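# Free a jammed pouch from a laminator, lay it flat

## Task

Pull the stuck laminating pouch out of the laminator and leave it lying flat, entirely on the table top, touching neither the top of the laminator nor anything beneath it, and at a good distance from the laminator's power cord. The rollers are locked and only turn while the RELEASE key is kept pressed. At the end the laminator must stand upright with all of it on the table. Release everything and move the grippers away; anything that stays in place only because the robot is holding it does not count.

## Robot and tools

Robot: two arms, left_arm and right_arm, facing each other across a table. left_arm's base is on the +y side at (+0.125, +0.446, +0.054) m; right_arm's base is at (-0.059, -0.514, +0.058) m. The names say nothing about which side of an image an arm shows up on. Each arm has six joints and a parallel two-finger gripper. The fingers point along the gripper's own +x axis and close along its y axis. The reported end_effector_position is the point between the finger pads, about 3 to 4 cm behind the tips.

Scene frame: the origin is the table centre, +z is up, and the table surface is at z = +0.020 m. Each result has a state line, left_arm: ... | right_arm: ..., giving every gripper's position in metres, its orientation as a quaternion in wxyz order, and its linear and angular velocities in m/s and rad/s. At long reach the printed position can be off from the true one.

execute_actions takes {"actions": [...]} with zero or one entry, plus an optional "pictures" boolean.
- An empty list only returns the current state.
- {"steps": n}, with n up to 300, is a wait. It is counted from the previous result, so reply time is part of it.
- {"rows": [...], "steps": k} is an action: k is 1 to 15 control steps of 1/30 s each, default 15. Each row covers one step, and the last row repeats to fill the remaining steps.
- Every row is one flat list of 14 numbers, each in [-1, 1]. The first 7 are left_arm's dx, dy, dz, rx, ry, rz, opening; the last 7 are right_arm's, in the same order.
- dx to rz are offsets in the gripper's own axes. They are measured from that gripper's pose in the last result that showed it, not from the previous row. For the first call in a scene, and for later calls within one reply, they are measured from where the robot is when the action starts. A value of 1.0 means 0.6 m or 180 degrees, and rx, ry, rz together form one rotation vector.
- Sending all-zero offsets does not hold the arm where it is now; it drives the arm back to that base pose. To keep an arm still, send the offset back to its desired pose in the first call of a reply and zeros in later calls.
- Opening is absolute, not an offset: +1 is fully open (0.088 m), and empty fingers meet at about -0.80. To grip something, command an opening clearly below grip_measured; the further below, the harder the squeeze. A full close takes at least about 0.5 s.
- A refused call sends nothing to the robot.

move takes target, one 14-number row laid out as above with the same offset reference, and an optional speed from 0.002 to 0.5 m/s (default 0.25; turning rate is limited to twice that in rad/s). Each gripper travels in a straight line toward its target, and both paths finish together after 0.5 to 10 s. Openings are sent when the move starts. Moves do not avoid obstacles or the other arm, and a gripper can lag, stray or overshoot the speed, especially with the arm nearly straight. Faster moves, and targets set further past a contact, hit and press harder. The result adds a "move:" line with the ending (done, off_target, moving, held, fault), the limits that acted, and each gripper's distance from its target. limits=paced means the pose was clipped. limits=held means some steps were blocked, and the arm may then jump faster than the set speed.

wait takes seconds from 0 to 10 and sends nothing new. zoom_image takes a camera (cam_high, cam_low, cam_left_wrist, cam_right_wrist) and a region [x0, y0, x1, y1] in pixels of that 504x504 image, at most 504x504, with origin at the top left. read_manual only returns licence text. finished_scene takes the scene number (1 or 2); it cannot be undone, and it grades the scene and loads the next task.

Control behaviour: at each step the commanded pose is clipped to within 70 mm and 16 degrees of the measured pose, and position takes priority over orientation. After an action ends, an arm travels only to its last clipped pose, so a far target may need several calls. Joint friction can leave a gripper short of its target or slightly tilted, so check the pose after each move. A "pose unreachable" line or HELD marks commands changed or blocked by the clearance check. A "Hand target" line shows what the controller is currently driving toward.

Limits and hazards:
- Joint load limits (N m): waist 16.8, shoulder 20.8, elbow 20.8, wrist pitch 5.49, wrist yaw 5.47, wrist roll 5.13. If contact reaches one of these, the arm stops for 10 s (a torque fault).
- Holding loads heats the motors. A MOTOR HOT warning appears at 50 °C, and at 95 °C the arm is held (OVER-TEMPERATURE FAULT) and may later lose power.
- Finger force is about 34 N per pad.
- Avoid arm-to-arm collisions, knocking anything off the table, drops, slams and hard pushes.

Task approach: hold the RELEASE key down with one gripper while the other draws the pouch out of the rollers. Then place the pouch flat on open table away from the laminator and its cord, keep the laminator upright, open the grippers and move them away before calling finished_scene. Time counts, including reply time, so keep replies short once the robot is moving.

Each tool is called as name(argument=value, ...) on one line, values as JSON.

## Session

execute_actions(actions=[])

Scene clock: 0.00 s of 5200.00 s.
left_arm: end_effector_position=(-0.1304, +0.2792, +0.2582) grip_measured=+0.822 end_effector_quat_wxyz=(-0.180, +0.087, -0.801, -0.565) end_effector_velocity=(+0.001, +0.001, -0.002) end_effector_angular_velocity=(+0.010, -0.008, +0.006) | right_arm: end_effector_position=(+0.2883, -0.2873, +0.3901) grip_measured=+0.851 end_effector_quat_wxyz=(+0.939, -0.130, +0.288, +0.140) end_effector_velocity=(-0.003, -0.003, -0.005) end_effector_angular_velocity=(-0.027, +0.016, +0.001)
Joint positions: left_arm=[-0.768  1.143  0.751 -0.312  0.931  2.497  0.079] | right_arm=[-0.974  1.55   1.69  -0.813  0.392  0.095  0.081]
Joint velocities: left_arm=[-0.002 -0.002 -0.002 -0.007 -0.007 -0.007 -0.   ] | right_arm=[ 0.002 -0.002 -0.007 -0.022  0.007 -0.007 -0.   ]
Motor temperatures (°C, as the motors report them): left_arm=[24 29 26 27 24 27] | right_arm=[25 33 29 26 26 25]
Heat: left arm: hottest shoulder 29 °C (+0.0 °C/min); right arm: hottest shoulder 33 °C (+0.0 °C/min).
Hand target (left_arm): -0.130, +0.279, +0.258; +0.180, -0.087, +0.801, +0.565
Hand target (right_arm): +0.288, -0.287, +0.390; +0.939, -0.130, +0.288, +0.140
camera_calibration (this result's frames):
cam_left_wrist: T_world_to_cam=[[0.360341, -0.38681, -0.848842, 0.372707], [0.12028, -0.88311, 0.453486, 0.171277], [-0.925034, -0.265508, -0.271695, 0.0970593], [0, 0, 0, 1]] pos_world=[-0.0651197, 0.321193, 0.265069]
cam_right_wrist: T_world_to_cam=[[0.288713, -0.941155, 0.175704, -0.415368], [-0.750927, -0.336445, -0.568255, 0.364739], [0.593931, 0.0321221, -0.803874, 0.223623], [0, 0, 0, 1]] pos_world=[0.260998, -0.275394, 0.460012]

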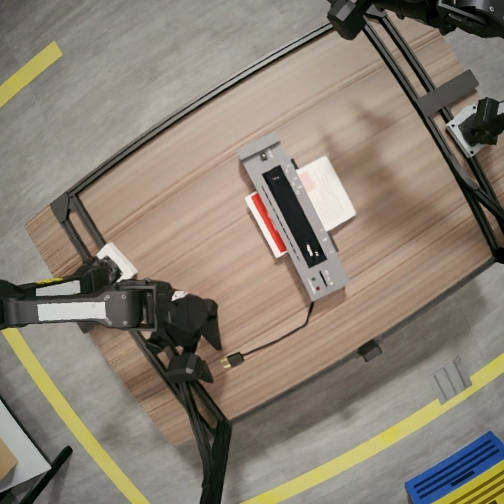

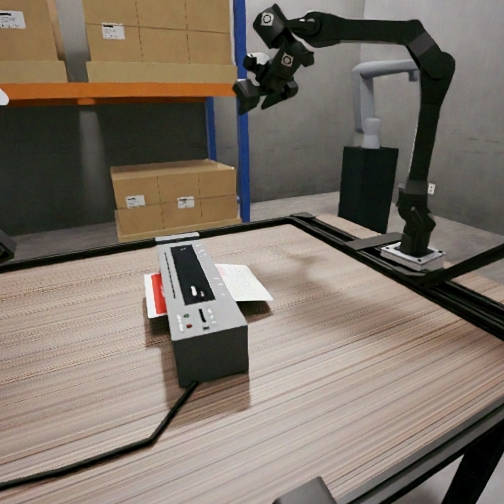

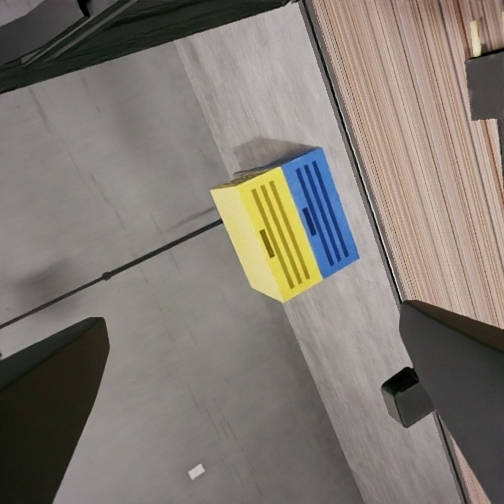

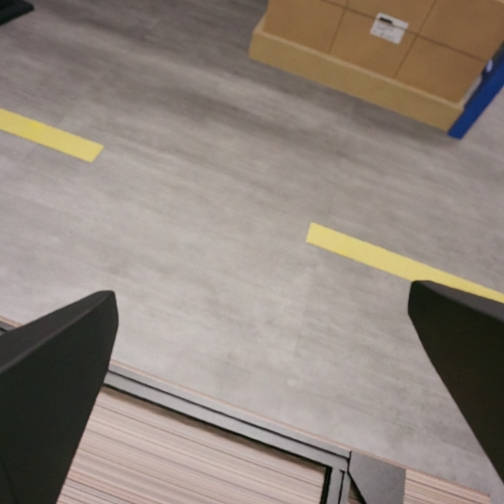

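zoom_image(camera="cam_high", region=[220, 125, 400, 305])

Region (220, 125, 400, 305) of cam_high's 504x504 image, scaled by 2.800, with more detail than that image has.

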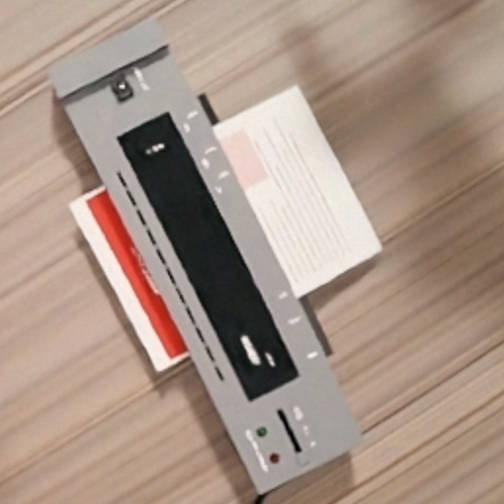

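move(target=[0,0,0,-0.795,0,0,-1, -0.105,0.347,-0.587,0.2675,0.225,0.224,0], speed=0.3)

Scene clock: 20.20 s of 5200.00 s.
left_arm: end_effector_position=(-0.1303, +0.2795, +0.2579) grip_measured=-0.810 end_effector_quat_wxyz=(+0.026, +0.199, +0.282, -0.938) end_effector_velocity=(+0.001, +0.003, -0.002) end_effector_angular_velocity=(+0.033, -0.004, +0.000) | right_arm: end_effector_position=(-0.0072, -0.2135, +0.1174) grip_measured=+0.000 end_effector_quat_wxyz=(+0.657, +0.318, +0.628, +0.270) end_effector_velocity=(-0.001, -0.001, -0.002) end_effector_angular_velocity=(-0.002, -0.000, +0.008)
Joint positions: left_arm=[-0.768  1.143  0.751 -0.314  0.931  0.002  0.   ] | right_arm=[-0.34   1.263  0.37   0.178 -0.1    1.472  0.039]
Joint velocities: left_arm=[-0.002 -0.002 -0.007 -0.007  0.007 -0.022  0.   ] | right_arm=[-0.002  0.002 -0.007  0.007 -0.007 -0.007 -0.   ]
Motor temperatures (°C, as the motors report them): left_arm=[24 29 28 28 24 27] | right_arm=[25 35 32 29 26 25]
Heat: left arm: hottest shoulder 29 °C (+0.0 °C/min); right arm: hottest shoulder 35 °C (+5.9 °C/min).
Hand target (left_arm): -0.130, +0.279, +0.258; -0.026, -0.198, -0.282, +0.938
Hand target (right_arm): -0.009, -0.217, +0.111; +0.656, +0.313, +0.633, +0.265
Off the commanded pose (left_arm): 0.000 m, 0 deg.
Off the commanded pose (right_arm): 0.010 m, 1 deg.
After step 90, 12.53 s passed at rest.
move: off_target (right_arm)
camera_calibration (this result's frames):
cam_left_wrist: T_world_to_cam=[[-0.119148, 0.859153, 0.497653, -0.385382], [0.658011, 0.443673, -0.608421, 0.144725], [-0.743522, 0.254969, -0.618195, 0.0647245], [0, 0, 0, 1]] pos_world=[-0.0930241, 0.250389, 0.319853]
cam_right_wrist: T_world_to_cam=[[-0.0661259, -0.685152, -0.725392, -0.0547799], [-0.959673, -0.155399, 0.234262, -0.0443602], [-0.273231, 0.71163, -0.647246, 0.297965], [0, 0, 0, 1]] pos_world=[0.0352194, -0.256467, 0.163512]

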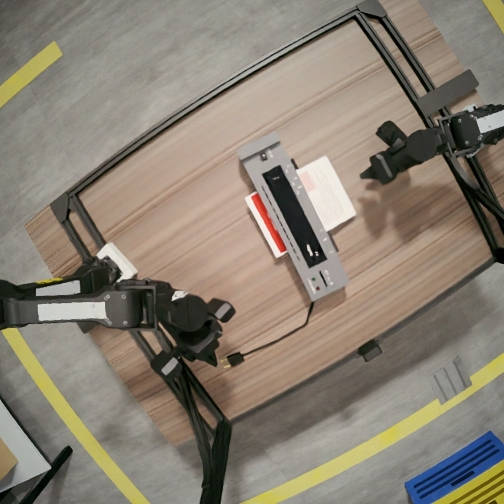

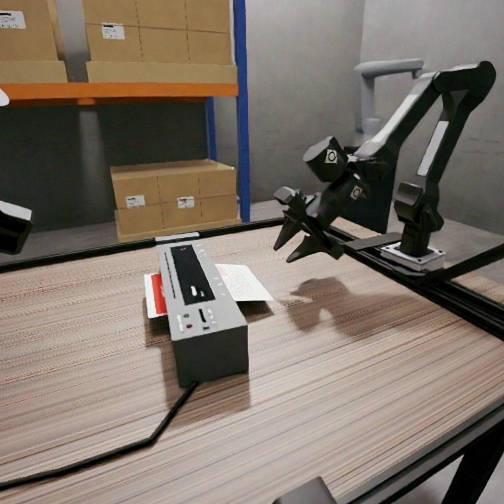

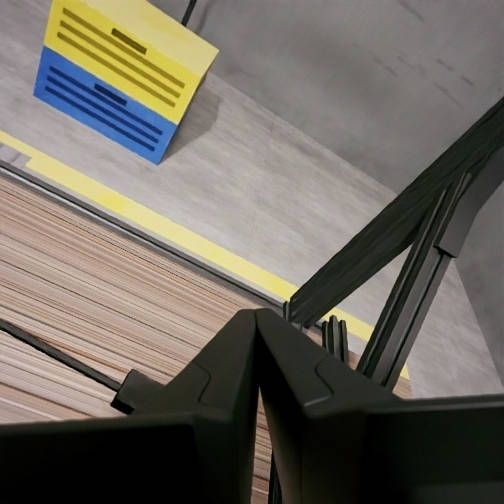

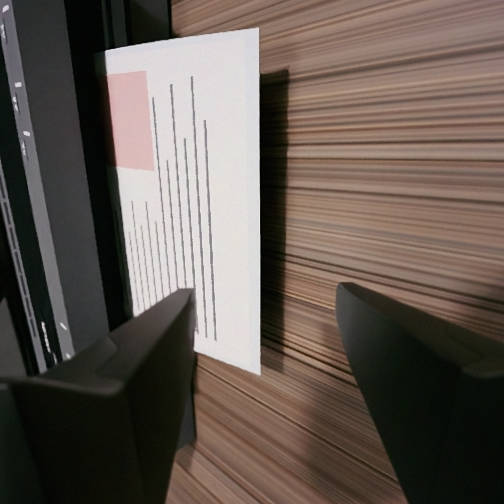

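move(target=[-0.387,0.494,-0.042,-0.2066,0.056,0.399,-1, 0.095,-0.012,0.004,0,0,0,0], speed=0.25)

Scene clock: 34.90 s of 5200.00 s.
left_arm: end_effector_position=(+0.1379, +0.0307, +0.1762) grip_measured=-0.810 end_effector_quat_wxyz=(+0.595, +0.378, +0.379, -0.599) end_effector_velocity=(+0.000, -0.000, +0.005) end_effector_angular_velocity=(-0.007, -0.023, -0.005) | right_arm: end_effector_position=(-0.0014, -0.1790, +0.0737) grip_measured=+0.000 end_effector_quat_wxyz=(+0.656, +0.317, +0.629, +0.270) end_effector_velocity=(+0.001, +0.004, +0.005) end_effector_angular_velocity=(+0.027, -0.006, +0.008)
Joint positions: left_arm=[-0.144  1.777  1.367 -0.72   0.023  0.038  0.   ] | right_arm=[-0.334  1.623  0.412  0.492 -0.098  1.476  0.039]
Joint velocities: left_arm=[-0.007 -0.007  0.007 -0.007 -0.022  0.007  0.   ] | right_arm=[-0.002 -0.002  0.002  0.022 -0.007 -0.007 -0.   ]
Motor temperatures (°C, as the motors report them): left_arm=[24 30 29 29 24 27] | right_arm=[25 34 32 30 26 25]
Heat: left arm: hottest shoulder 30 °C (+1.7 °C/min); right arm: hottest shoulder 34 °C (+1.7 °C/min).
Hand target (left_arm): +0.140, +0.028, +0.176; +0.598, +0.379, +0.380, -0.596
Hand target (right_arm): -0.001, -0.176, +0.074; +0.657, +0.318, +0.628, +0.270
Off the commanded pose (left_arm): 0.003 m, 1 deg.
Off the commanded pose (right_arm): 0.004 m, 0 deg.
After step 90, 8.37 s passed at rest.
move: done
camera_calibration (this result's frames):
cam_left_wrist: T_world_to_cam=[[-0.998486, 0.0535874, 0.0123784, 0.13245], [0.0522253, 0.99438, -0.0920934, 0.00460649], [-0.0172439, -0.0913076, -0.995673, 0.254094], [0, 0, 0, 1]] pos_world=[0.136391, 0.0115225, 0.25178]
cam_right_wrist: T_world_to_cam=[[-0.0658003, -0.688091, -0.722635, -0.0631228], [-0.958825, -0.15691, 0.236716, -0.0236477], [-0.27627, 0.708457, -0.649434, 0.246272], [0, 0, 0, 1]] pos_world=[0.0412101, -0.221618, 0.11992]

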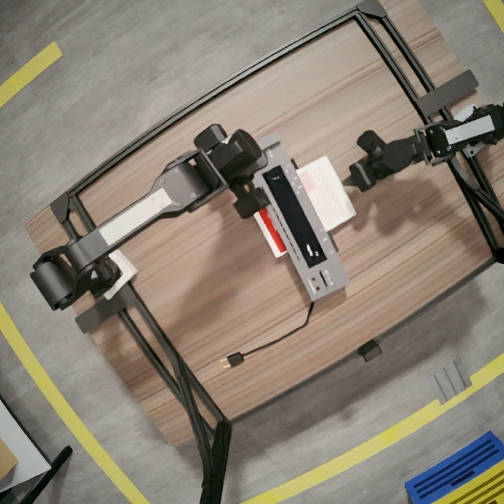

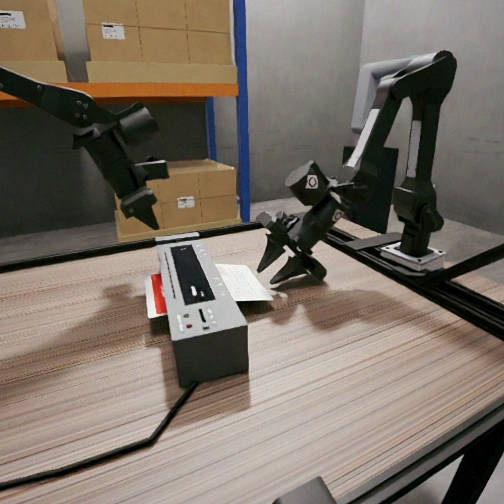

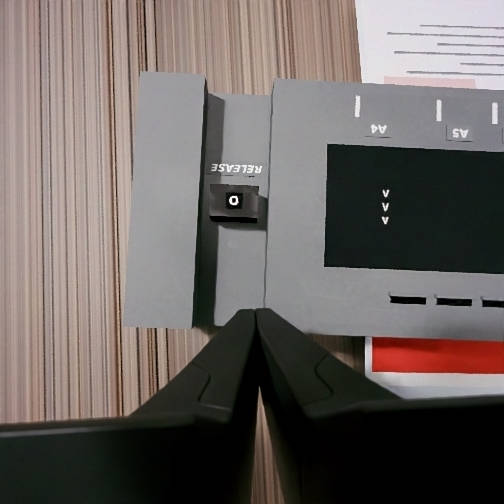

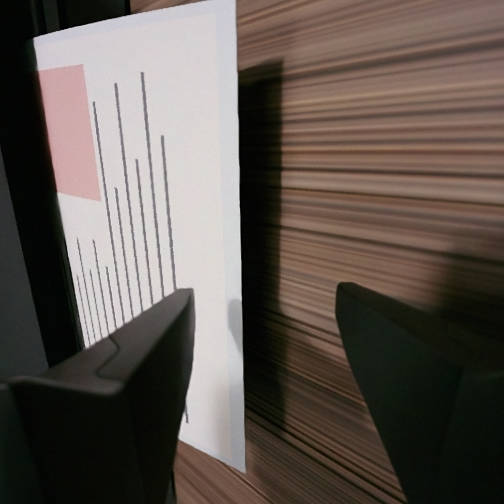

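move(target=[0.077,0.01,0.046,0,0,0,-1, 0.058,0.05,0,0,0,0,0], speed=0.04)

zoom_image(camera="cam_low", region=[130, 170, 350, 330])

Scene clock: 43.53 s of 5200.00 s.
left_arm: end_effector_position=(+0.1427, -0.0104, +0.1463) grip_measured=-0.810 end_effector_quat_wxyz=(+0.595, +0.380, +0.380, -0.598) end_effector_velocity=(+0.000, -0.005, +0.006) end_effector_angular_velocity=(-0.022, -0.005, +0.007) | right_arm: end_effector_position=(+0.0023, -0.1370, +0.0728) grip_measured=+0.000 end_effector_quat_wxyz=(+0.656, +0.315, +0.631, +0.269) end_effector_velocity=(-0.000, +0.000, +0.001) end_effector_angular_velocity=(-0.001, +0.011, -0.002)
Joint positions: left_arm=[-0.137  1.957  1.483 -0.661  0.023  0.044  0.   ] | right_arm=[-0.316  1.763  0.579  0.463 -0.087  1.486  0.039]
Joint velocities: left_arm=[-0.002 -0.002  0.012  0.007 -0.007 -0.007  0.   ] | right_arm=[-0.002 -0.002  0.002 -0.007 -0.007  0.007 -0.   ]
Motor temperatures (°C, as the motors report them): left_arm=[24 32 30 29 24 27] | right_arm=[25 34 32 31 26 25]
Heat: left arm: hottest shoulder 32 °C (+4.1 °C/min); right arm: hottest shoulder 34 °C (+1.4 °C/min).
Hand target (left_arm): +0.143, -0.014, +0.146; +0.595, +0.378, +0.379, -0.599
Hand target (right_arm): +0.003, -0.133, +0.073; +0.656, +0.316, +0.630, +0.270
Off the commanded pose (left_arm): 0.004 m, 0 deg.
Off the commanded pose (right_arm): 0.004 m, 0 deg.
After step 90, 4.00 s passed at rest.
move: done
camera_calibration (this result's frames):
cam_left_wrist: T_world_to_cam=[[-0.998596, 0.0520365, 0.0098852, 0.140226], [0.0509769, 0.994867, -0.087415, 0.0420107], [-0.0143832, -0.0867884, -0.996123, 0.220322], [0, 0, 0, 1]] pos_world=[0.141056, -0.0299705, 0.221754]
cam_right_wrist: T_world_to_cam=[[-0.0649045, -0.690187, -0.720714, -0.035118], [-0.958009, -0.159047, 0.238585, -0.013744], [-0.279296, 0.705936, -0.650883, 0.216762], [0, 0, 0, 1]] pos_world=[0.0450944, -0.179444, 0.119056]

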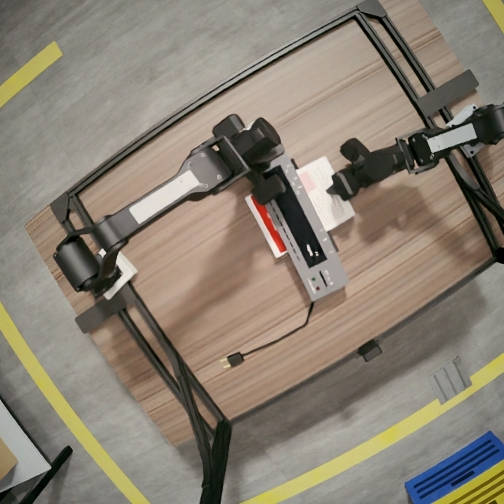

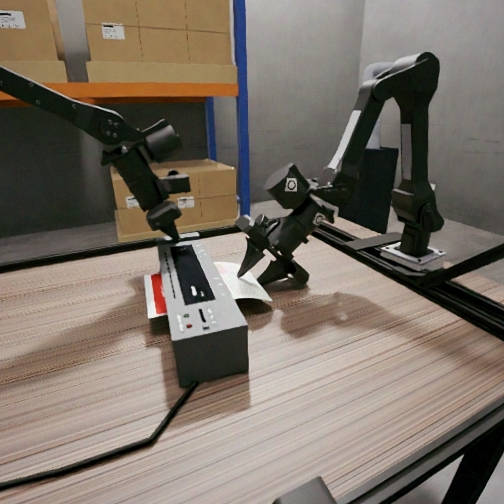

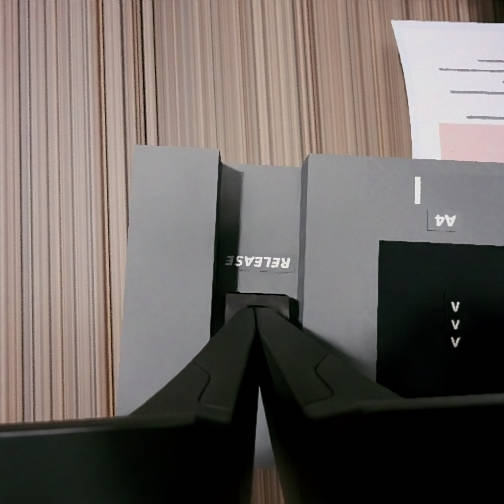

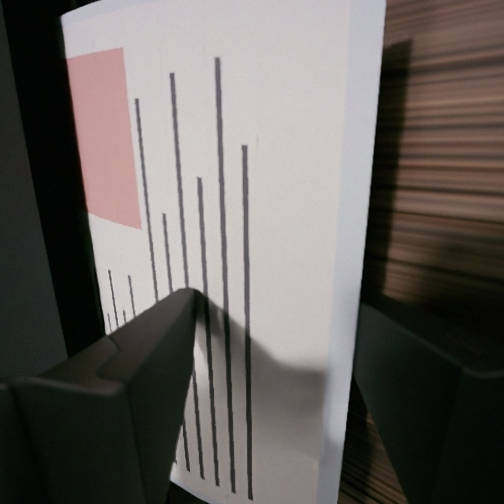

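Region (130, 170, 350, 330) of cam_low's 504x504 image, scaled by 2.291, with more detail than that image has; it fills the top 367 rows of this view, and the rest is white.

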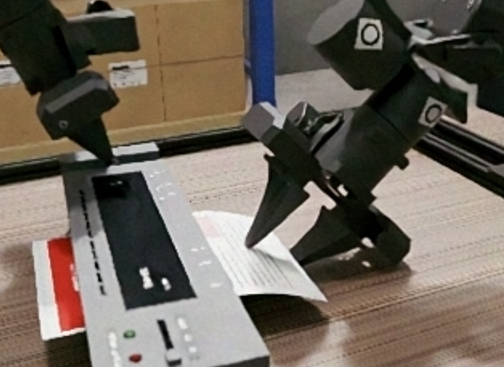

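move(target=[0.004,0,0.008,0,0,0,-1, 0.005,0.022,0,0,0,0,-0.4], speed=0.03)

zoom_image(camera="cam_low", region=[130, 170, 350, 330])

Scene clock: 47.47 s of 5200.00 s.
left_arm: end_effector_position=(+0.1429, -0.0133, +0.1472) grip_measured=-0.810 end_effector_quat_wxyz=(+0.595, +0.380, +0.379, -0.598) end_effector_velocity=(+0.002, -0.004, +0.002) end_effector_angular_velocity=(-0.021, -0.018, +0.013) | right_arm: end_effector_position=(+0.0036, -0.1298, +0.0774) grip_measured=-0.399 end_effector_quat_wxyz=(+0.657, +0.312, +0.632, +0.267) end_effector_velocity=(-0.001, -0.004, -0.003) end_effector_angular_velocity=(-0.022, -0.007, +0.018)
Joint positions: left_arm=[-0.137  1.966  1.499 -0.666  0.023  0.044  0.   ] | right_arm=[-0.315  1.765  0.621  0.414 -0.085  1.486  0.019]
Joint velocities: left_arm=[-0.002 -0.002 -0.002  0.022 -0.022 -0.007  0.   ] | right_arm=[-0.002 -0.002 -0.002 -0.022 -0.007 -0.022 -0.   ]
Motor temperatures (°C, as the motors report them): left_arm=[24 32 31 29 24 27] | right_arm=[25 34 33 31 26 25]
Heat: left arm: hottest shoulder 32 °C (+3.8 °C/min); right arm: hottest shoulder 34 °C (+1.3 °C/min).
Hand target (left_arm): +0.143, -0.016, +0.146; +0.595, +0.380, +0.380, -0.598
Hand target (right_arm): +0.003, -0.126, +0.081; +0.656, +0.315, +0.631, +0.270
Off the commanded pose (left_arm): 0.003 m, 0 deg.
Off the commanded pose (right_arm): 0.005 m, 0 deg.
After step 90, 0.17 s passed at rest.
move: done
camera_calibration (this result's frames):
cam_left_wrist: T_world_to_cam=[[-0.998597, 0.0520515, 0.00973454, 0.140518], [0.0509832, 0.994732, -0.0889277, 0.0450977], [-0.0143121, -0.0883066, -0.995991, 0.220877], [0, 0, 0, 1]] pos_world=[0.141183, -0.0326693, 0.222634]
cam_right_wrist: T_world_to_cam=[[-0.0653715, -0.696255, -0.714812, -0.02796], [-0.957963, -0.156746, 0.240285, -0.0123127], [-0.279344, 0.700471, -0.65674, 0.214748], [0, 0, 0, 1]] pos_world=[0.0463656, -0.171822, 0.124006]

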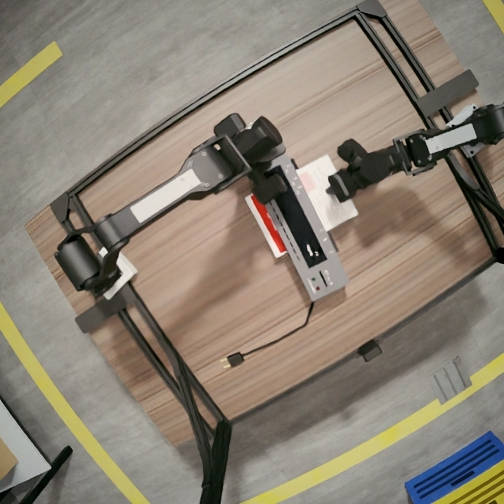

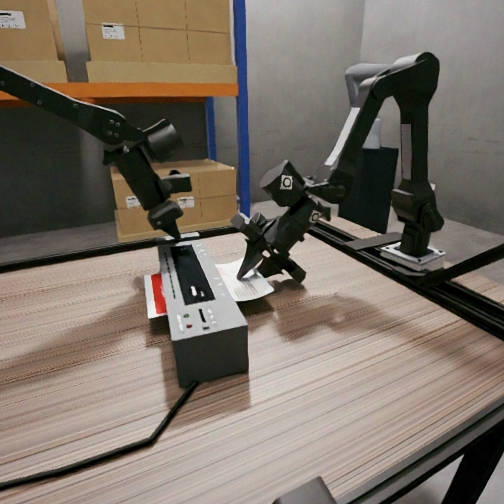

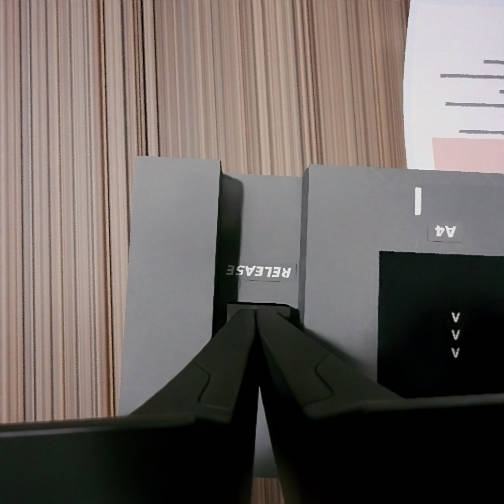

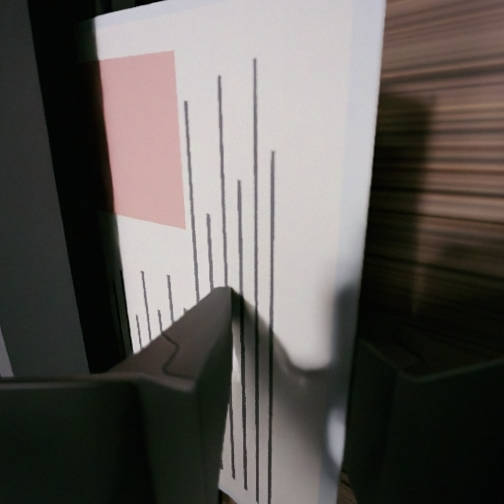

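Region (130, 170, 350, 330) of cam_low's 504x504 image, scaled by 2.291, with more detail than that image has; it fills the top 367 rows of this view, and the rest is white.

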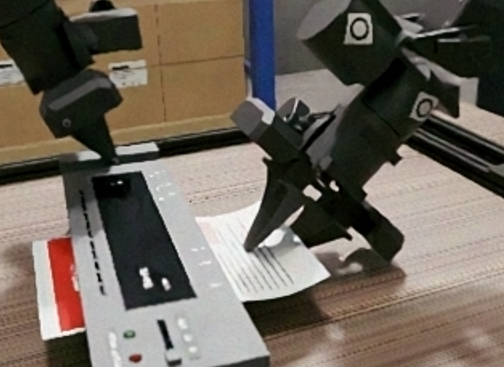

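Good. Close and press.

move(target=[0.043,0,-0.024,0,0,0,-1, -0.01,0.014,0,0,0,0,-1], speed=0.02)

Scene clock: 51.13 s of 5200.00 s.
left_arm: end_effector_position=(+0.1429, -0.0146, +0.1324) grip_measured=-0.810 end_effector_quat_wxyz=(+0.602, +0.371, +0.370, -0.603) end_effector_velocity=(-0.002, +0.000, -0.001) end_effector_angular_velocity=(-0.003, +0.016, +0.014) | right_arm: end_effector_position=(+0.0034, -0.1301, +0.0848) grip_measured=-0.776 end_effector_quat_wxyz=(+0.657, +0.312, +0.633, +0.264) end_effector_velocity=(+0.002, -0.002, -0.001) end_effector_angular_velocity=(-0.009, -0.009, -0.003)
Joint positions: left_arm=[-0.137  1.966  1.426 -0.562  0.023  0.044  0.   ] | right_arm=[-0.314  1.735  0.632  0.369 -0.085  1.489  0.001]
Joint velocities: left_arm=[-0.002 -0.002 -0.007  0.007  0.007 -0.022  0.   ] | right_arm=[-0.002 -0.002 -0.002 -0.007  0.007 -0.007  0.   ]
Motor temperatures (°C, as the motors report them): left_arm=[24 33 31 29 24 27] | right_arm=[25 34 33 31 26 25]
Heat: left arm: hottest shoulder 33 °C (+4.7 °C/min); right arm: hottest shoulder 34 °C (+1.2 °C/min).
Hand target (left_arm): +0.143, -0.011, +0.118; +0.595, +0.380, +0.380, -0.598
Hand target (right_arm): +0.004, -0.129, +0.088; +0.657, +0.312, +0.632, +0.267
Off the commanded pose (left_arm): 0.015 m, 2 deg.
Off the commanded pose (right_arm): 0.003 m, 0 deg.
move: off_target (left_arm)
camera_calibration (this result's frames):
cam_left_wrist: T_world_to_cam=[[-0.998609, 0.0523074, 0.00664146, 0.14121], [0.0511361, 0.99147, -0.119887, 0.0491528], [-0.0128558, -0.11938, -0.992765, 0.204975], [0, 0, 0, 1]] pos_world=[0.141135, -0.0316499, 0.208447]
cam_right_wrist: T_world_to_cam=[[-0.0679779, -0.699036, -0.711848, -0.0235101], [-0.957639, -0.154406, 0.243076, -0.0142179], [-0.279833, 0.698217, -0.658928, 0.21967], [0, 0, 0, 1]] pos_world=[0.0462571, -0.172007, 0.131467]

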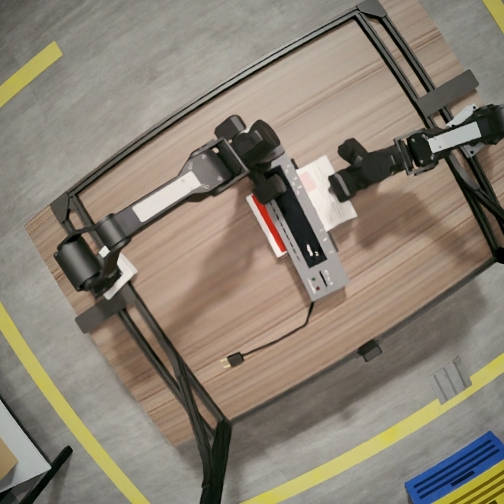

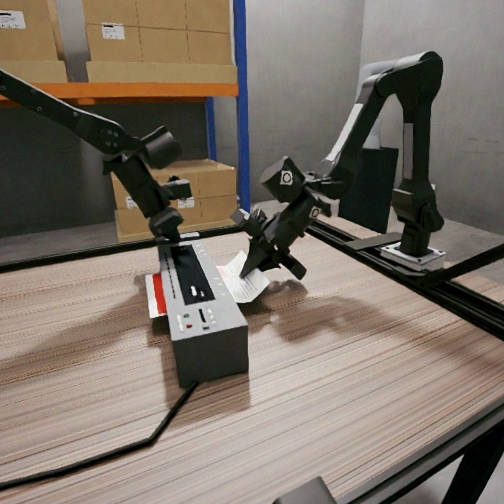

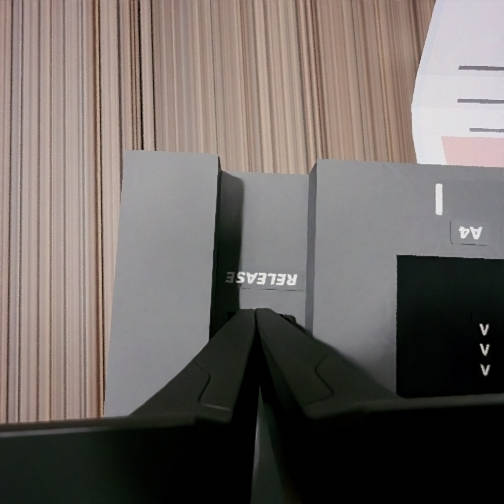

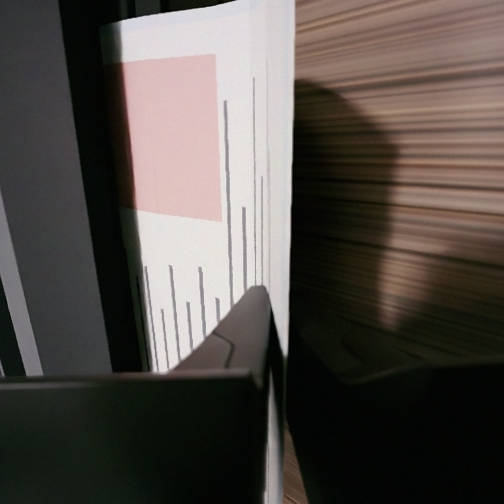

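execute_actions(actions=[{"rows":[[0.021,0,-0.018,0,0.008,0,-1,-0.004,-0.004,0,0,0,0,-1],[0.021,0,-0.018,0,0.008,0,-1,-0.008,-0.007,0,0,0,0,-1],[0.021,0,-0.018,0,0.008,0,-1,-0.012,-0.011,0,0,0,0,-1],[0.021,0,-0.018,0,0.008,0,-1,-0.016,-0.015,0,0,0,0,-1],[0.021,0,-0.018,0,0.008,0,-1,-0.02,-0.018,0,0,0,0,-1],[0.021,0,-0.018,0,0.008,0,-1,-0.024,-0.022,0,0,0,0,-1],[0.021,0,-0.018,0,0.008,0,-1,-0.028,-0.026,0,0,0,0,-1],[0.021,0,-0.018,0,0.008,0,-1,-0.032,-0.029,0,0,0,0,-1],[0.021,0,-0.018,0,0.008,0,-1,-0.036,-0.033,0,0,0,0,-1],[0.021,0,-0.018,0,0.008,0,-1,-0.04,-0.037,0,0,0,0,-1],[0.021,0,-0.018,0,0.008,0,-1,-0.044,-0.04,0,0,0,0,-1],[0.021,0,-0.018,0,0.008,0,-1,-0.048,-0.044,0,0,0,0,-1]]}], pictures=false)

wait(seconds=0.5)

Scene clock: 57.87 s of 5200.00 s.
left_arm: end_effector_position=(+0.1429, -0.0146, +0.1299) grip_measured=-0.810 end_effector_quat_wxyz=(+0.602, +0.369, +0.368, -0.604) end_effector_velocity=(-0.000, +0.002, -0.001) end_effector_angular_velocity=(+0.008, -0.003, +0.007) | right_arm: end_effector_position=(+0.0003, -0.1602, +0.0873) grip_measured=-0.776 end_effector_quat_wxyz=(+0.656, +0.316, +0.631, +0.269) end_effector_velocity=(-0.007, -0.055, -0.018) end_effector_angular_velocity=(-0.077, +0.014, +0.009)
Joint positions: left_arm=[-0.137  1.966  1.414 -0.545  0.023  0.044  0.   ] | right_arm=[-0.326  1.625  0.506  0.397 -0.094  1.482  0.001]
Joint velocities: left_arm=[-0.002 -0.002 -0.002 -0.007 -0.007 -0.007  0.   ] | right_arm=[-0.022 -0.134 -0.178 -0.037 -0.022 -0.022 -0.001]
Motor temperatures (°C, as the motors report them): left_arm=[24 34 30 29 24 27] | right_arm=[25 35 33 31 26 25]
Heat: left arm: hottest shoulder 34 °C (+5.2 °C/min); right arm: hottest shoulder 35 °C (+2.1 °C/min).
Hand target (left_arm): +0.143, -0.010, +0.117; +0.597, +0.378, +0.377, -0.599
Hand target (right_arm): +0.000, -0.169, +0.084; +0.657, +0.312, +0.633, +0.264
Off the commanded pose (left_arm): 0.014 m, 2 deg.
Off the commanded pose (right_arm): 0.009 m, 1 deg.
Steps of this call (steps 1 to 187: nothing new was sent; steps 188 to 202: all 15 steps of this action). Readings (end_effector_position):
188: left_arm (+0.1429, -0.0145, +0.1317) | right_arm (+0.0034, -0.1302, +0.0849)
189: left_arm (+0.1429, -0.0145, +0.1311) | right_arm (+0.0034, -0.1303, +0.0854)
191: left_arm (+0.1429, -0.0145, +0.1304) | right_arm (+0.0032, -0.1318, +0.0873)
195: left_arm (+0.1429, -0.0145, +0.1300) | right_arm (+0.0028, -0.1361, +0.0945)
202: the state above

Scene clock: 58.37 s of 5200.00 s.
left_arm: end_effector_position=(+0.1429, -0.0146, +0.1299) grip_measured=-0.810 end_effector_quat_wxyz=(+0.602, +0.369, +0.368, -0.604) end_effector_velocity=(+0.002, +0.003, -0.000) end_effector_angular_velocity=(+0.008, -0.016, +0.014) | right_arm: end_effector_position=(-0.0002, -0.1643, +0.0860) grip_measured=-0.776 end_effector_quat_wxyz=(+0.657, +0.314, +0.632, +0.267) end_effector_velocity=(-0.001, -0.005, -0.005) end_effector_angular_velocity=(-0.025, +0.016, -0.002)
Joint positions: left_arm=[-0.137  1.966  1.414 -0.545  0.023  0.044  0.   ] | right_arm=[-0.327  1.614  0.493  0.394 -0.095  1.48   0.001]
Joint velocities: left_arm=[-0.002 -0.007 -0.007 -0.007 -0.022 -0.007  0.   ] | right_arm=[-0.002 -0.002 -0.007 -0.022 -0.007  0.007  0.   ]
Motor temperatures (°C, as the motors report them): left_arm=[24 34 30 29 24 27] | right_arm=[25 35 33 31 26 25]
Heat: left arm: hottest shoulder 34 °C (+5.1 °C/min); right arm: hottest shoulder 35 °C (+2.1 °C/min).
Hand target (left_arm): +0.143, -0.010, +0.117; +0.597, +0.378, +0.377, -0.599
Hand target (right_arm): -0.000, -0.169, +0.084; +0.657, +0.312, +0.633, +0.264
Off the commanded pose (left_arm): 0.014 m, 2 deg.
Off the commanded pose (right_arm): 0.005 m, 0 deg.
Steps of this call (steps 1 to 15: nothing new was sent). Readings (end_effector_position):
1: left_arm (+0.1429, -0.0146, +0.1299) | right_arm (+0.0001, -0.1619, +0.0866)
2: left_arm (+0.1429, -0.0146, +0.1299) | right_arm (-0.0001, -0.1631, +0.0861)
4: left_arm (+0.1429, -0.0146, +0.1299) | right_arm (-0.0002, -0.1642, +0.0855)
8: left_arm (+0.1429, -0.0146, +0.1299) | right_arm (-0.0002, -0.1642, +0.0860)
15: the state above
camera_calibration (this result's frames):
cam_left_wrist: T_world_to_cam=[[-0.998599, 0.0525104, 0.0065261, 0.141182], [0.0512923, 0.9909, -0.124441, 0.049384], [-0.0130012, -0.123932, -0.992206, 0.202396], [0, 0, 0, 1]] pos_world=[0.141082, -0.0312648, 0.206043]
cam_right_wrist: T_world_to_cam=[[-0.0670421, -0.694222, -0.716632, -0.0455763], [-0.95792, -0.156127, 0.24086, -0.0233531], [-0.279095, 0.702624, -0.654543, 0.243732], [0, 0, 0, 1]] pos_world=[0.0425986, -0.206538, 0.132497]

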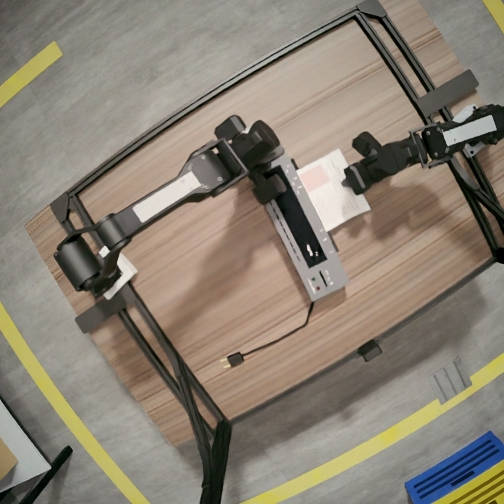

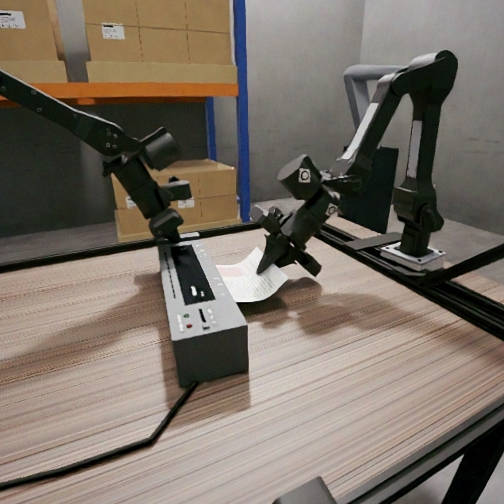

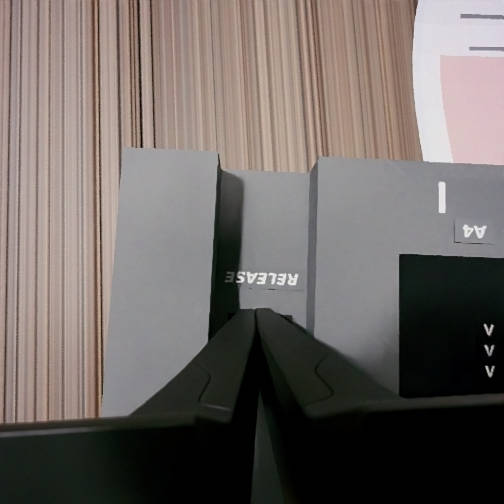

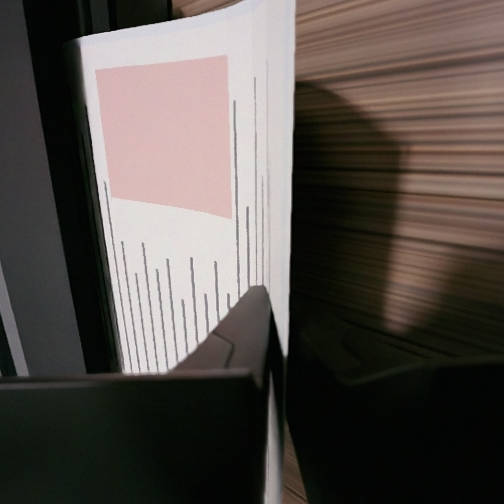

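execute_actions(actions=[{"rows":[[0.019,0,-0.017,0,0.008,0,-1,-0.008,-0.008,0,0,0,0,-1],[0.019,0,-0.017,0,0.008,0,-1,-0.012,-0.012,0,0,0,0,-1],[0.019,0,-0.017,0,0.008,0,-1,-0.016,-0.016,0,0,0,0,-1],[0.019,0,-0.017,0,0.008,0,-1,-0.02,-0.019,0,0,0,0,-1],[0.019,0,-0.017,0,0.008,0,-1,-0.024,-0.023,0,0,0,0,-1],[0.019,0,-0.017,0,0.008,0,-1,-0.028,-0.027,0,0,0,0,-1],[0.019,0,-0.017,0,0.008,0,-1,-0.032,-0.03,0,0,0,0,-1],[0.019,0,-0.017,0,0.008,0,-1,-0.036,-0.034,0,0,0,0,-1],[0.019,0,-0.017,0,0.008,0,-1,-0.04,-0.038,0,0,0,0,-1],[0.019,0,-0.017,0,0.008,0,-1,-0.044,-0.041,0,0,0,0,-1],[0.019,0,-0.017,0,0.008,0,-1,-0.048,-0.045,0,0,0,0,-1],[0.019,0,-0.017,0,0.008,0,-1,-0.052,-0.049,0,0,0,0,-1],[0.019,0,-0.017,0,0.008,0,-1,-0.056,-0.052,0,0,0,0,-1],[0.019,0,-0.017,0,0.008,0,-1,-0.06,-0.056,0,0,0,0,-1],[0.019,0,-0.017,0,0.008,0,-1,-0.064,-0.06,0,0,0,0,-1]]}], pictures=false)

wait(seconds=0.5)

Scene clock: 67.73 s of 5200.00 s.
left_arm: end_effector_position=(+0.1429, -0.0150, +0.1289) grip_measured=-0.810 end_effector_quat_wxyz=(+0.603, +0.368, +0.367, -0.605) end_effector_velocity=(-0.000, +0.001, +0.001) end_effector_angular_velocity=(+0.003, +0.004, +0.020) | right_arm: end_effector_position=(-0.0040, -0.2009, +0.0881) grip_measured=-0.776 end_effector_quat_wxyz=(+0.655, +0.318, +0.629, +0.272) end_effector_velocity=(-0.014, -0.114, -0.015) end_effector_angular_velocity=(-0.046, +0.005, +0.011)
Joint positions: left_arm=[-0.137  1.966  1.407 -0.535  0.023  0.045  0.   ] | right_arm=[-0.346  1.464  0.348  0.402 -0.111  1.468  0.001]
Joint velocities: left_arm=[-0.002 -0.002  0.002 -0.007 -0.007 -0.022  0.   ] | right_arm=[-0.061 -0.432 -0.403 -0.081 -0.051 -0.051 -0.001]
Motor temperatures (°C, as the motors report them): left_arm=[24 35 30 30 24 27] | right_arm=[25 36 32 31 26 25]
Heat: left arm: hottest shoulder 35 °C (+6.0 °C/min); right arm: hottest shoulder 36 °C (+2.0 °C/min).
Hand target (left_arm): +0.143, -0.010, +0.115; +0.598, +0.377, +0.376, -0.600
Hand target (right_arm): -0.005, -0.215, +0.083; +0.657, +0.314, +0.632, +0.267
Off the commanded pose (left_arm): 0.014 m, 2 deg.
Off the commanded pose (right_arm): 0.016 m, 1 deg.
Steps of this call (steps 1 to 266: nothing new was sent; steps 267 to 281: all 15 steps of this action). Readings (end_effector_position):
267: left_arm (+0.1429, -0.0146, +0.1296) | right_arm (-0.0002, -0.1648, +0.0862)
268: left_arm (+0.1429, -0.0145, +0.1292) | right_arm (-0.0003, -0.1657, +0.0868)
270: left_arm (+0.1429, -0.0145, +0.1290) | right_arm (-0.0006, -0.1689, +0.0881)
274: left_arm (+0.1429, -0.0148, +0.1288) | right_arm (-0.0012, -0.1729, +0.0962)
281: the state above

Scene clock: 68.23 s of 5200.00 s.
left_arm: end_effector_position=(+0.1429, -0.0150, +0.1289) grip_measured=-0.810 end_effector_quat_wxyz=(+0.603, +0.368, +0.367, -0.605) end_effector_velocity=(-0.002, -0.002, +0.003) end_effector_angular_velocity=(-0.012, -0.004, +0.003) | right_arm: end_effector_position=(-0.0047, -0.2130, +0.0833) grip_measured=-0.777 end_effector_quat_wxyz=(+0.657, +0.313, +0.632, +0.266) end_effector_velocity=(+0.003, -0.004, -0.003) end_effector_angular_velocity=(-0.013, -0.007, -0.008)
Joint positions: left_arm=[-0.137  1.966  1.407 -0.535  0.023  0.045  0.   ] | right_arm=[-0.354  1.432  0.31   0.39  -0.113  1.462  0.001]
Joint velocities: left_arm=[-0.007 -0.002  0.002  0.007 -0.007 -0.007  0.   ] | right_arm=[-0.007 -0.002 -0.007 -0.007  0.007 -0.007 -0.   ]
Motor temperatures (°C, as the motors report them): left_arm=[24 35 30 30 24 27] | right_arm=[25 36 32 31 26 25]
Heat: left arm: hottest shoulder 35 °C (+6.1 °C/min); right arm: hottest shoulder 36 °C (+2.0 °C/min).
Hand target (left_arm): +0.143, -0.010, +0.115; +0.598, +0.377, +0.376, -0.600
Hand target (right_arm): -0.005, -0.215, +0.083; +0.657, +0.314, +0.632, +0.267
Off the commanded pose (left_arm): 0.014 m, 2 deg.
Off the commanded pose (right_arm): 0.004 m, 0 deg.
Steps of this call (steps 1 to 15: nothing new was sent). Readings (end_effector_position):
1: left_arm (+0.1429, -0.0150, +0.1289) | right_arm (-0.0044, -0.2042, +0.0875)
2: left_arm (+0.1429, -0.0150, +0.1289) | right_arm (-0.0046, -0.2069, +0.0865)
4: left_arm (+0.1429, -0.0150, +0.1289) | right_arm (-0.0051, -0.2110, +0.0840)
8: left_arm (+0.1429, -0.0150, +0.1289) | right_arm (-0.0048, -0.2132, +0.0826)
15: the state above
camera_calibration (this result's frames):
cam_left_wrist: T_world_to_cam=[[-0.998584, 0.0528774, 0.0058966, 0.141314], [0.0516775, 0.990303, -0.128951, 0.0501817], [-0.012658, -0.128464, -0.991633, 0.201156], [0, 0, 0, 1]] pos_world=[0.141066, -0.0313261, 0.205111]
cam_right_wrist: T_world_to_cam=[[-0.0672637, -0.695666, -0.715209, -0.0820244], [-0.958239, -0.15465, 0.240544, -0.034313], [-0.277945, 0.701521, -0.656212, 0.274761], [0, 0, 0, 1]] pos_world=[0.037971, -0.255119, 0.12989]

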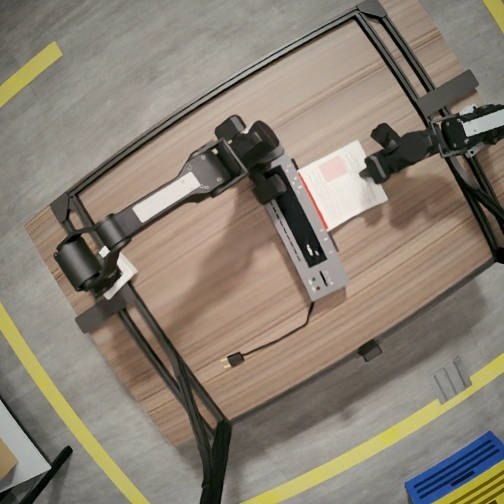

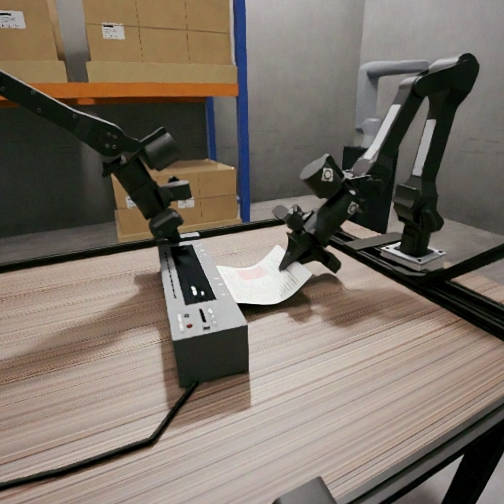

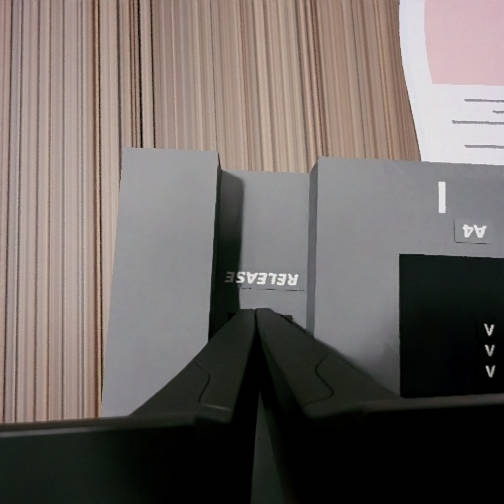

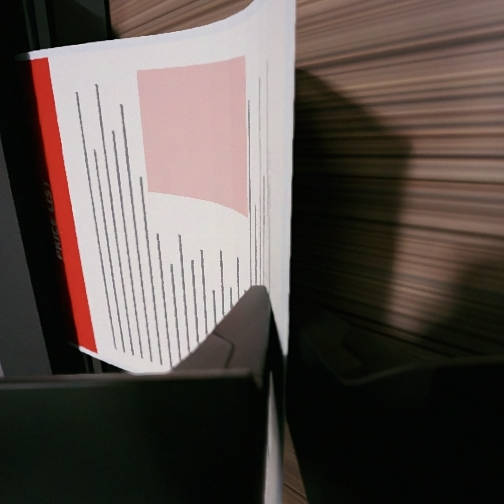

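move(target=[0.019,0,-0.017,0,0,0,-1, -0.1,-0.089,0,0,0,-0.03,-1], speed=0.05)

Scene clock: 72.70 s of 5200.00 s.
left_arm: end_effector_position=(+0.1429, -0.0142, +0.1278) grip_measured=-0.810 end_effector_quat_wxyz=(+0.608, +0.361, +0.359, -0.609) end_effector_velocity=(-0.002, +0.002, -0.003) end_effector_angular_velocity=(+0.012, +0.011, +0.000) | right_arm: end_effector_position=(-0.0104, -0.2891, +0.0875) grip_measured=-0.777 end_effector_quat_wxyz=(+0.669, +0.287, +0.643, +0.237) end_effector_velocity=(-0.002, -0.005, -0.002) end_effector_angular_velocity=(-0.014, +0.015, -0.003)
Joint positions: left_arm=[-0.137  1.95   1.37  -0.488  0.023  0.045  0.   ] | right_arm=[-0.432  0.945  0.165 -0.043 -0.153  1.396  0.001]
Joint velocities: left_arm=[-0.002  0.002 -0.002 -0.007  0.007 -0.007  0.   ] | right_arm=[-0.002 -0.022 -0.002 -0.037 -0.007  0.007 -0.   ]
Motor temperatures (°C, as the motors report them): left_arm=[24 35 30 30 24 27] | right_arm=[25 36 32 31 26 25]
Heat: left arm: hottest shoulder 35 °C (+6.0 °C/min); right arm: hottest shoulder 36 °C (+1.0 °C/min).
Hand target (left_arm): +0.143, -0.011, +0.114; +0.603, +0.368, +0.367, -0.605
Hand target (right_arm): -0.012, -0.293, +0.084; +0.669, +0.284, +0.646, +0.235
Off the commanded pose (left_arm): 0.014 m, 1 deg.
Off the commanded pose (right_arm): 0.006 m, 1 deg.
move: off_target (left_arm)
camera_calibration (this result's frames):
cam_left_wrist: T_world_to_cam=[[-0.998589, 0.0529928, 0.00342615, 0.141556], [0.0518414, 0.986807, -0.153378, 0.0522789], [-0.0115089, -0.152984, -0.988162, 0.19923], [0, 0, 0, 1]] pos_world=[0.140939, -0.0286116, 0.204405]
cam_right_wrist: T_world_to_cam=[[-0.0724321, -0.752975, -0.65405, -0.154323], [-0.957876, -0.1302, 0.255972, -0.0467896], [-0.277898, 0.64504, -0.711826, 0.317836], [0, 0, 0, 1]] pos_world=[0.0323292, -0.32731, 0.137286]

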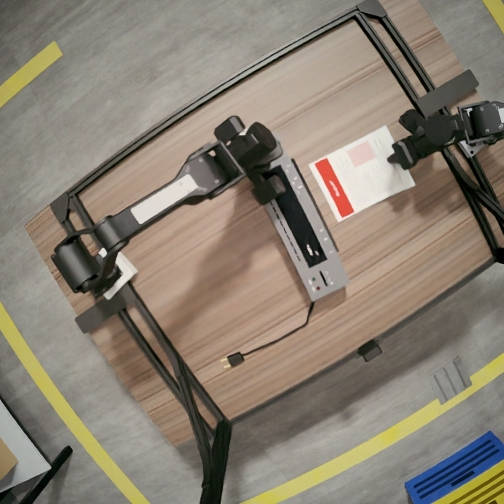

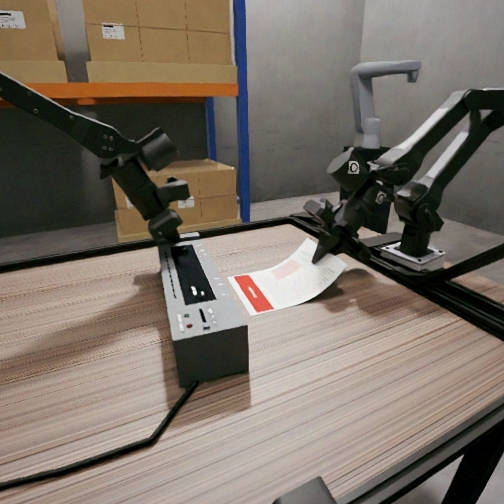

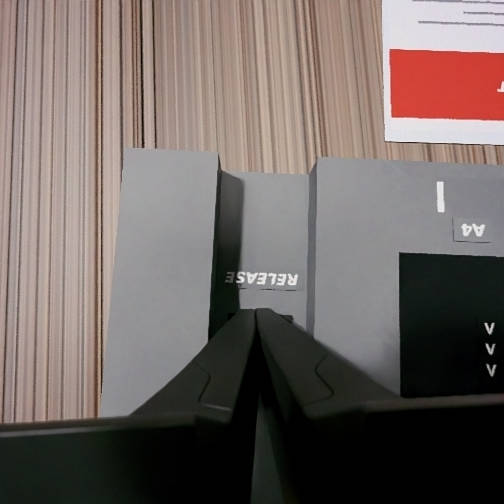

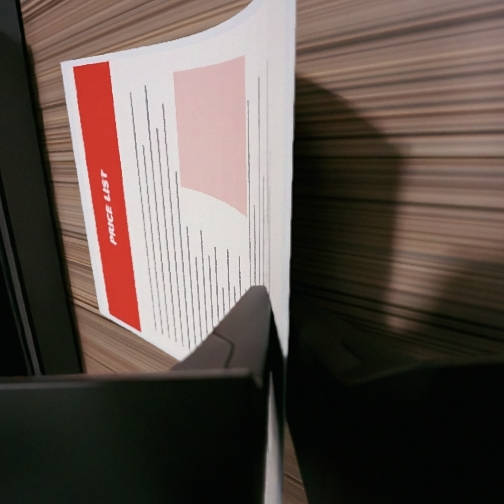

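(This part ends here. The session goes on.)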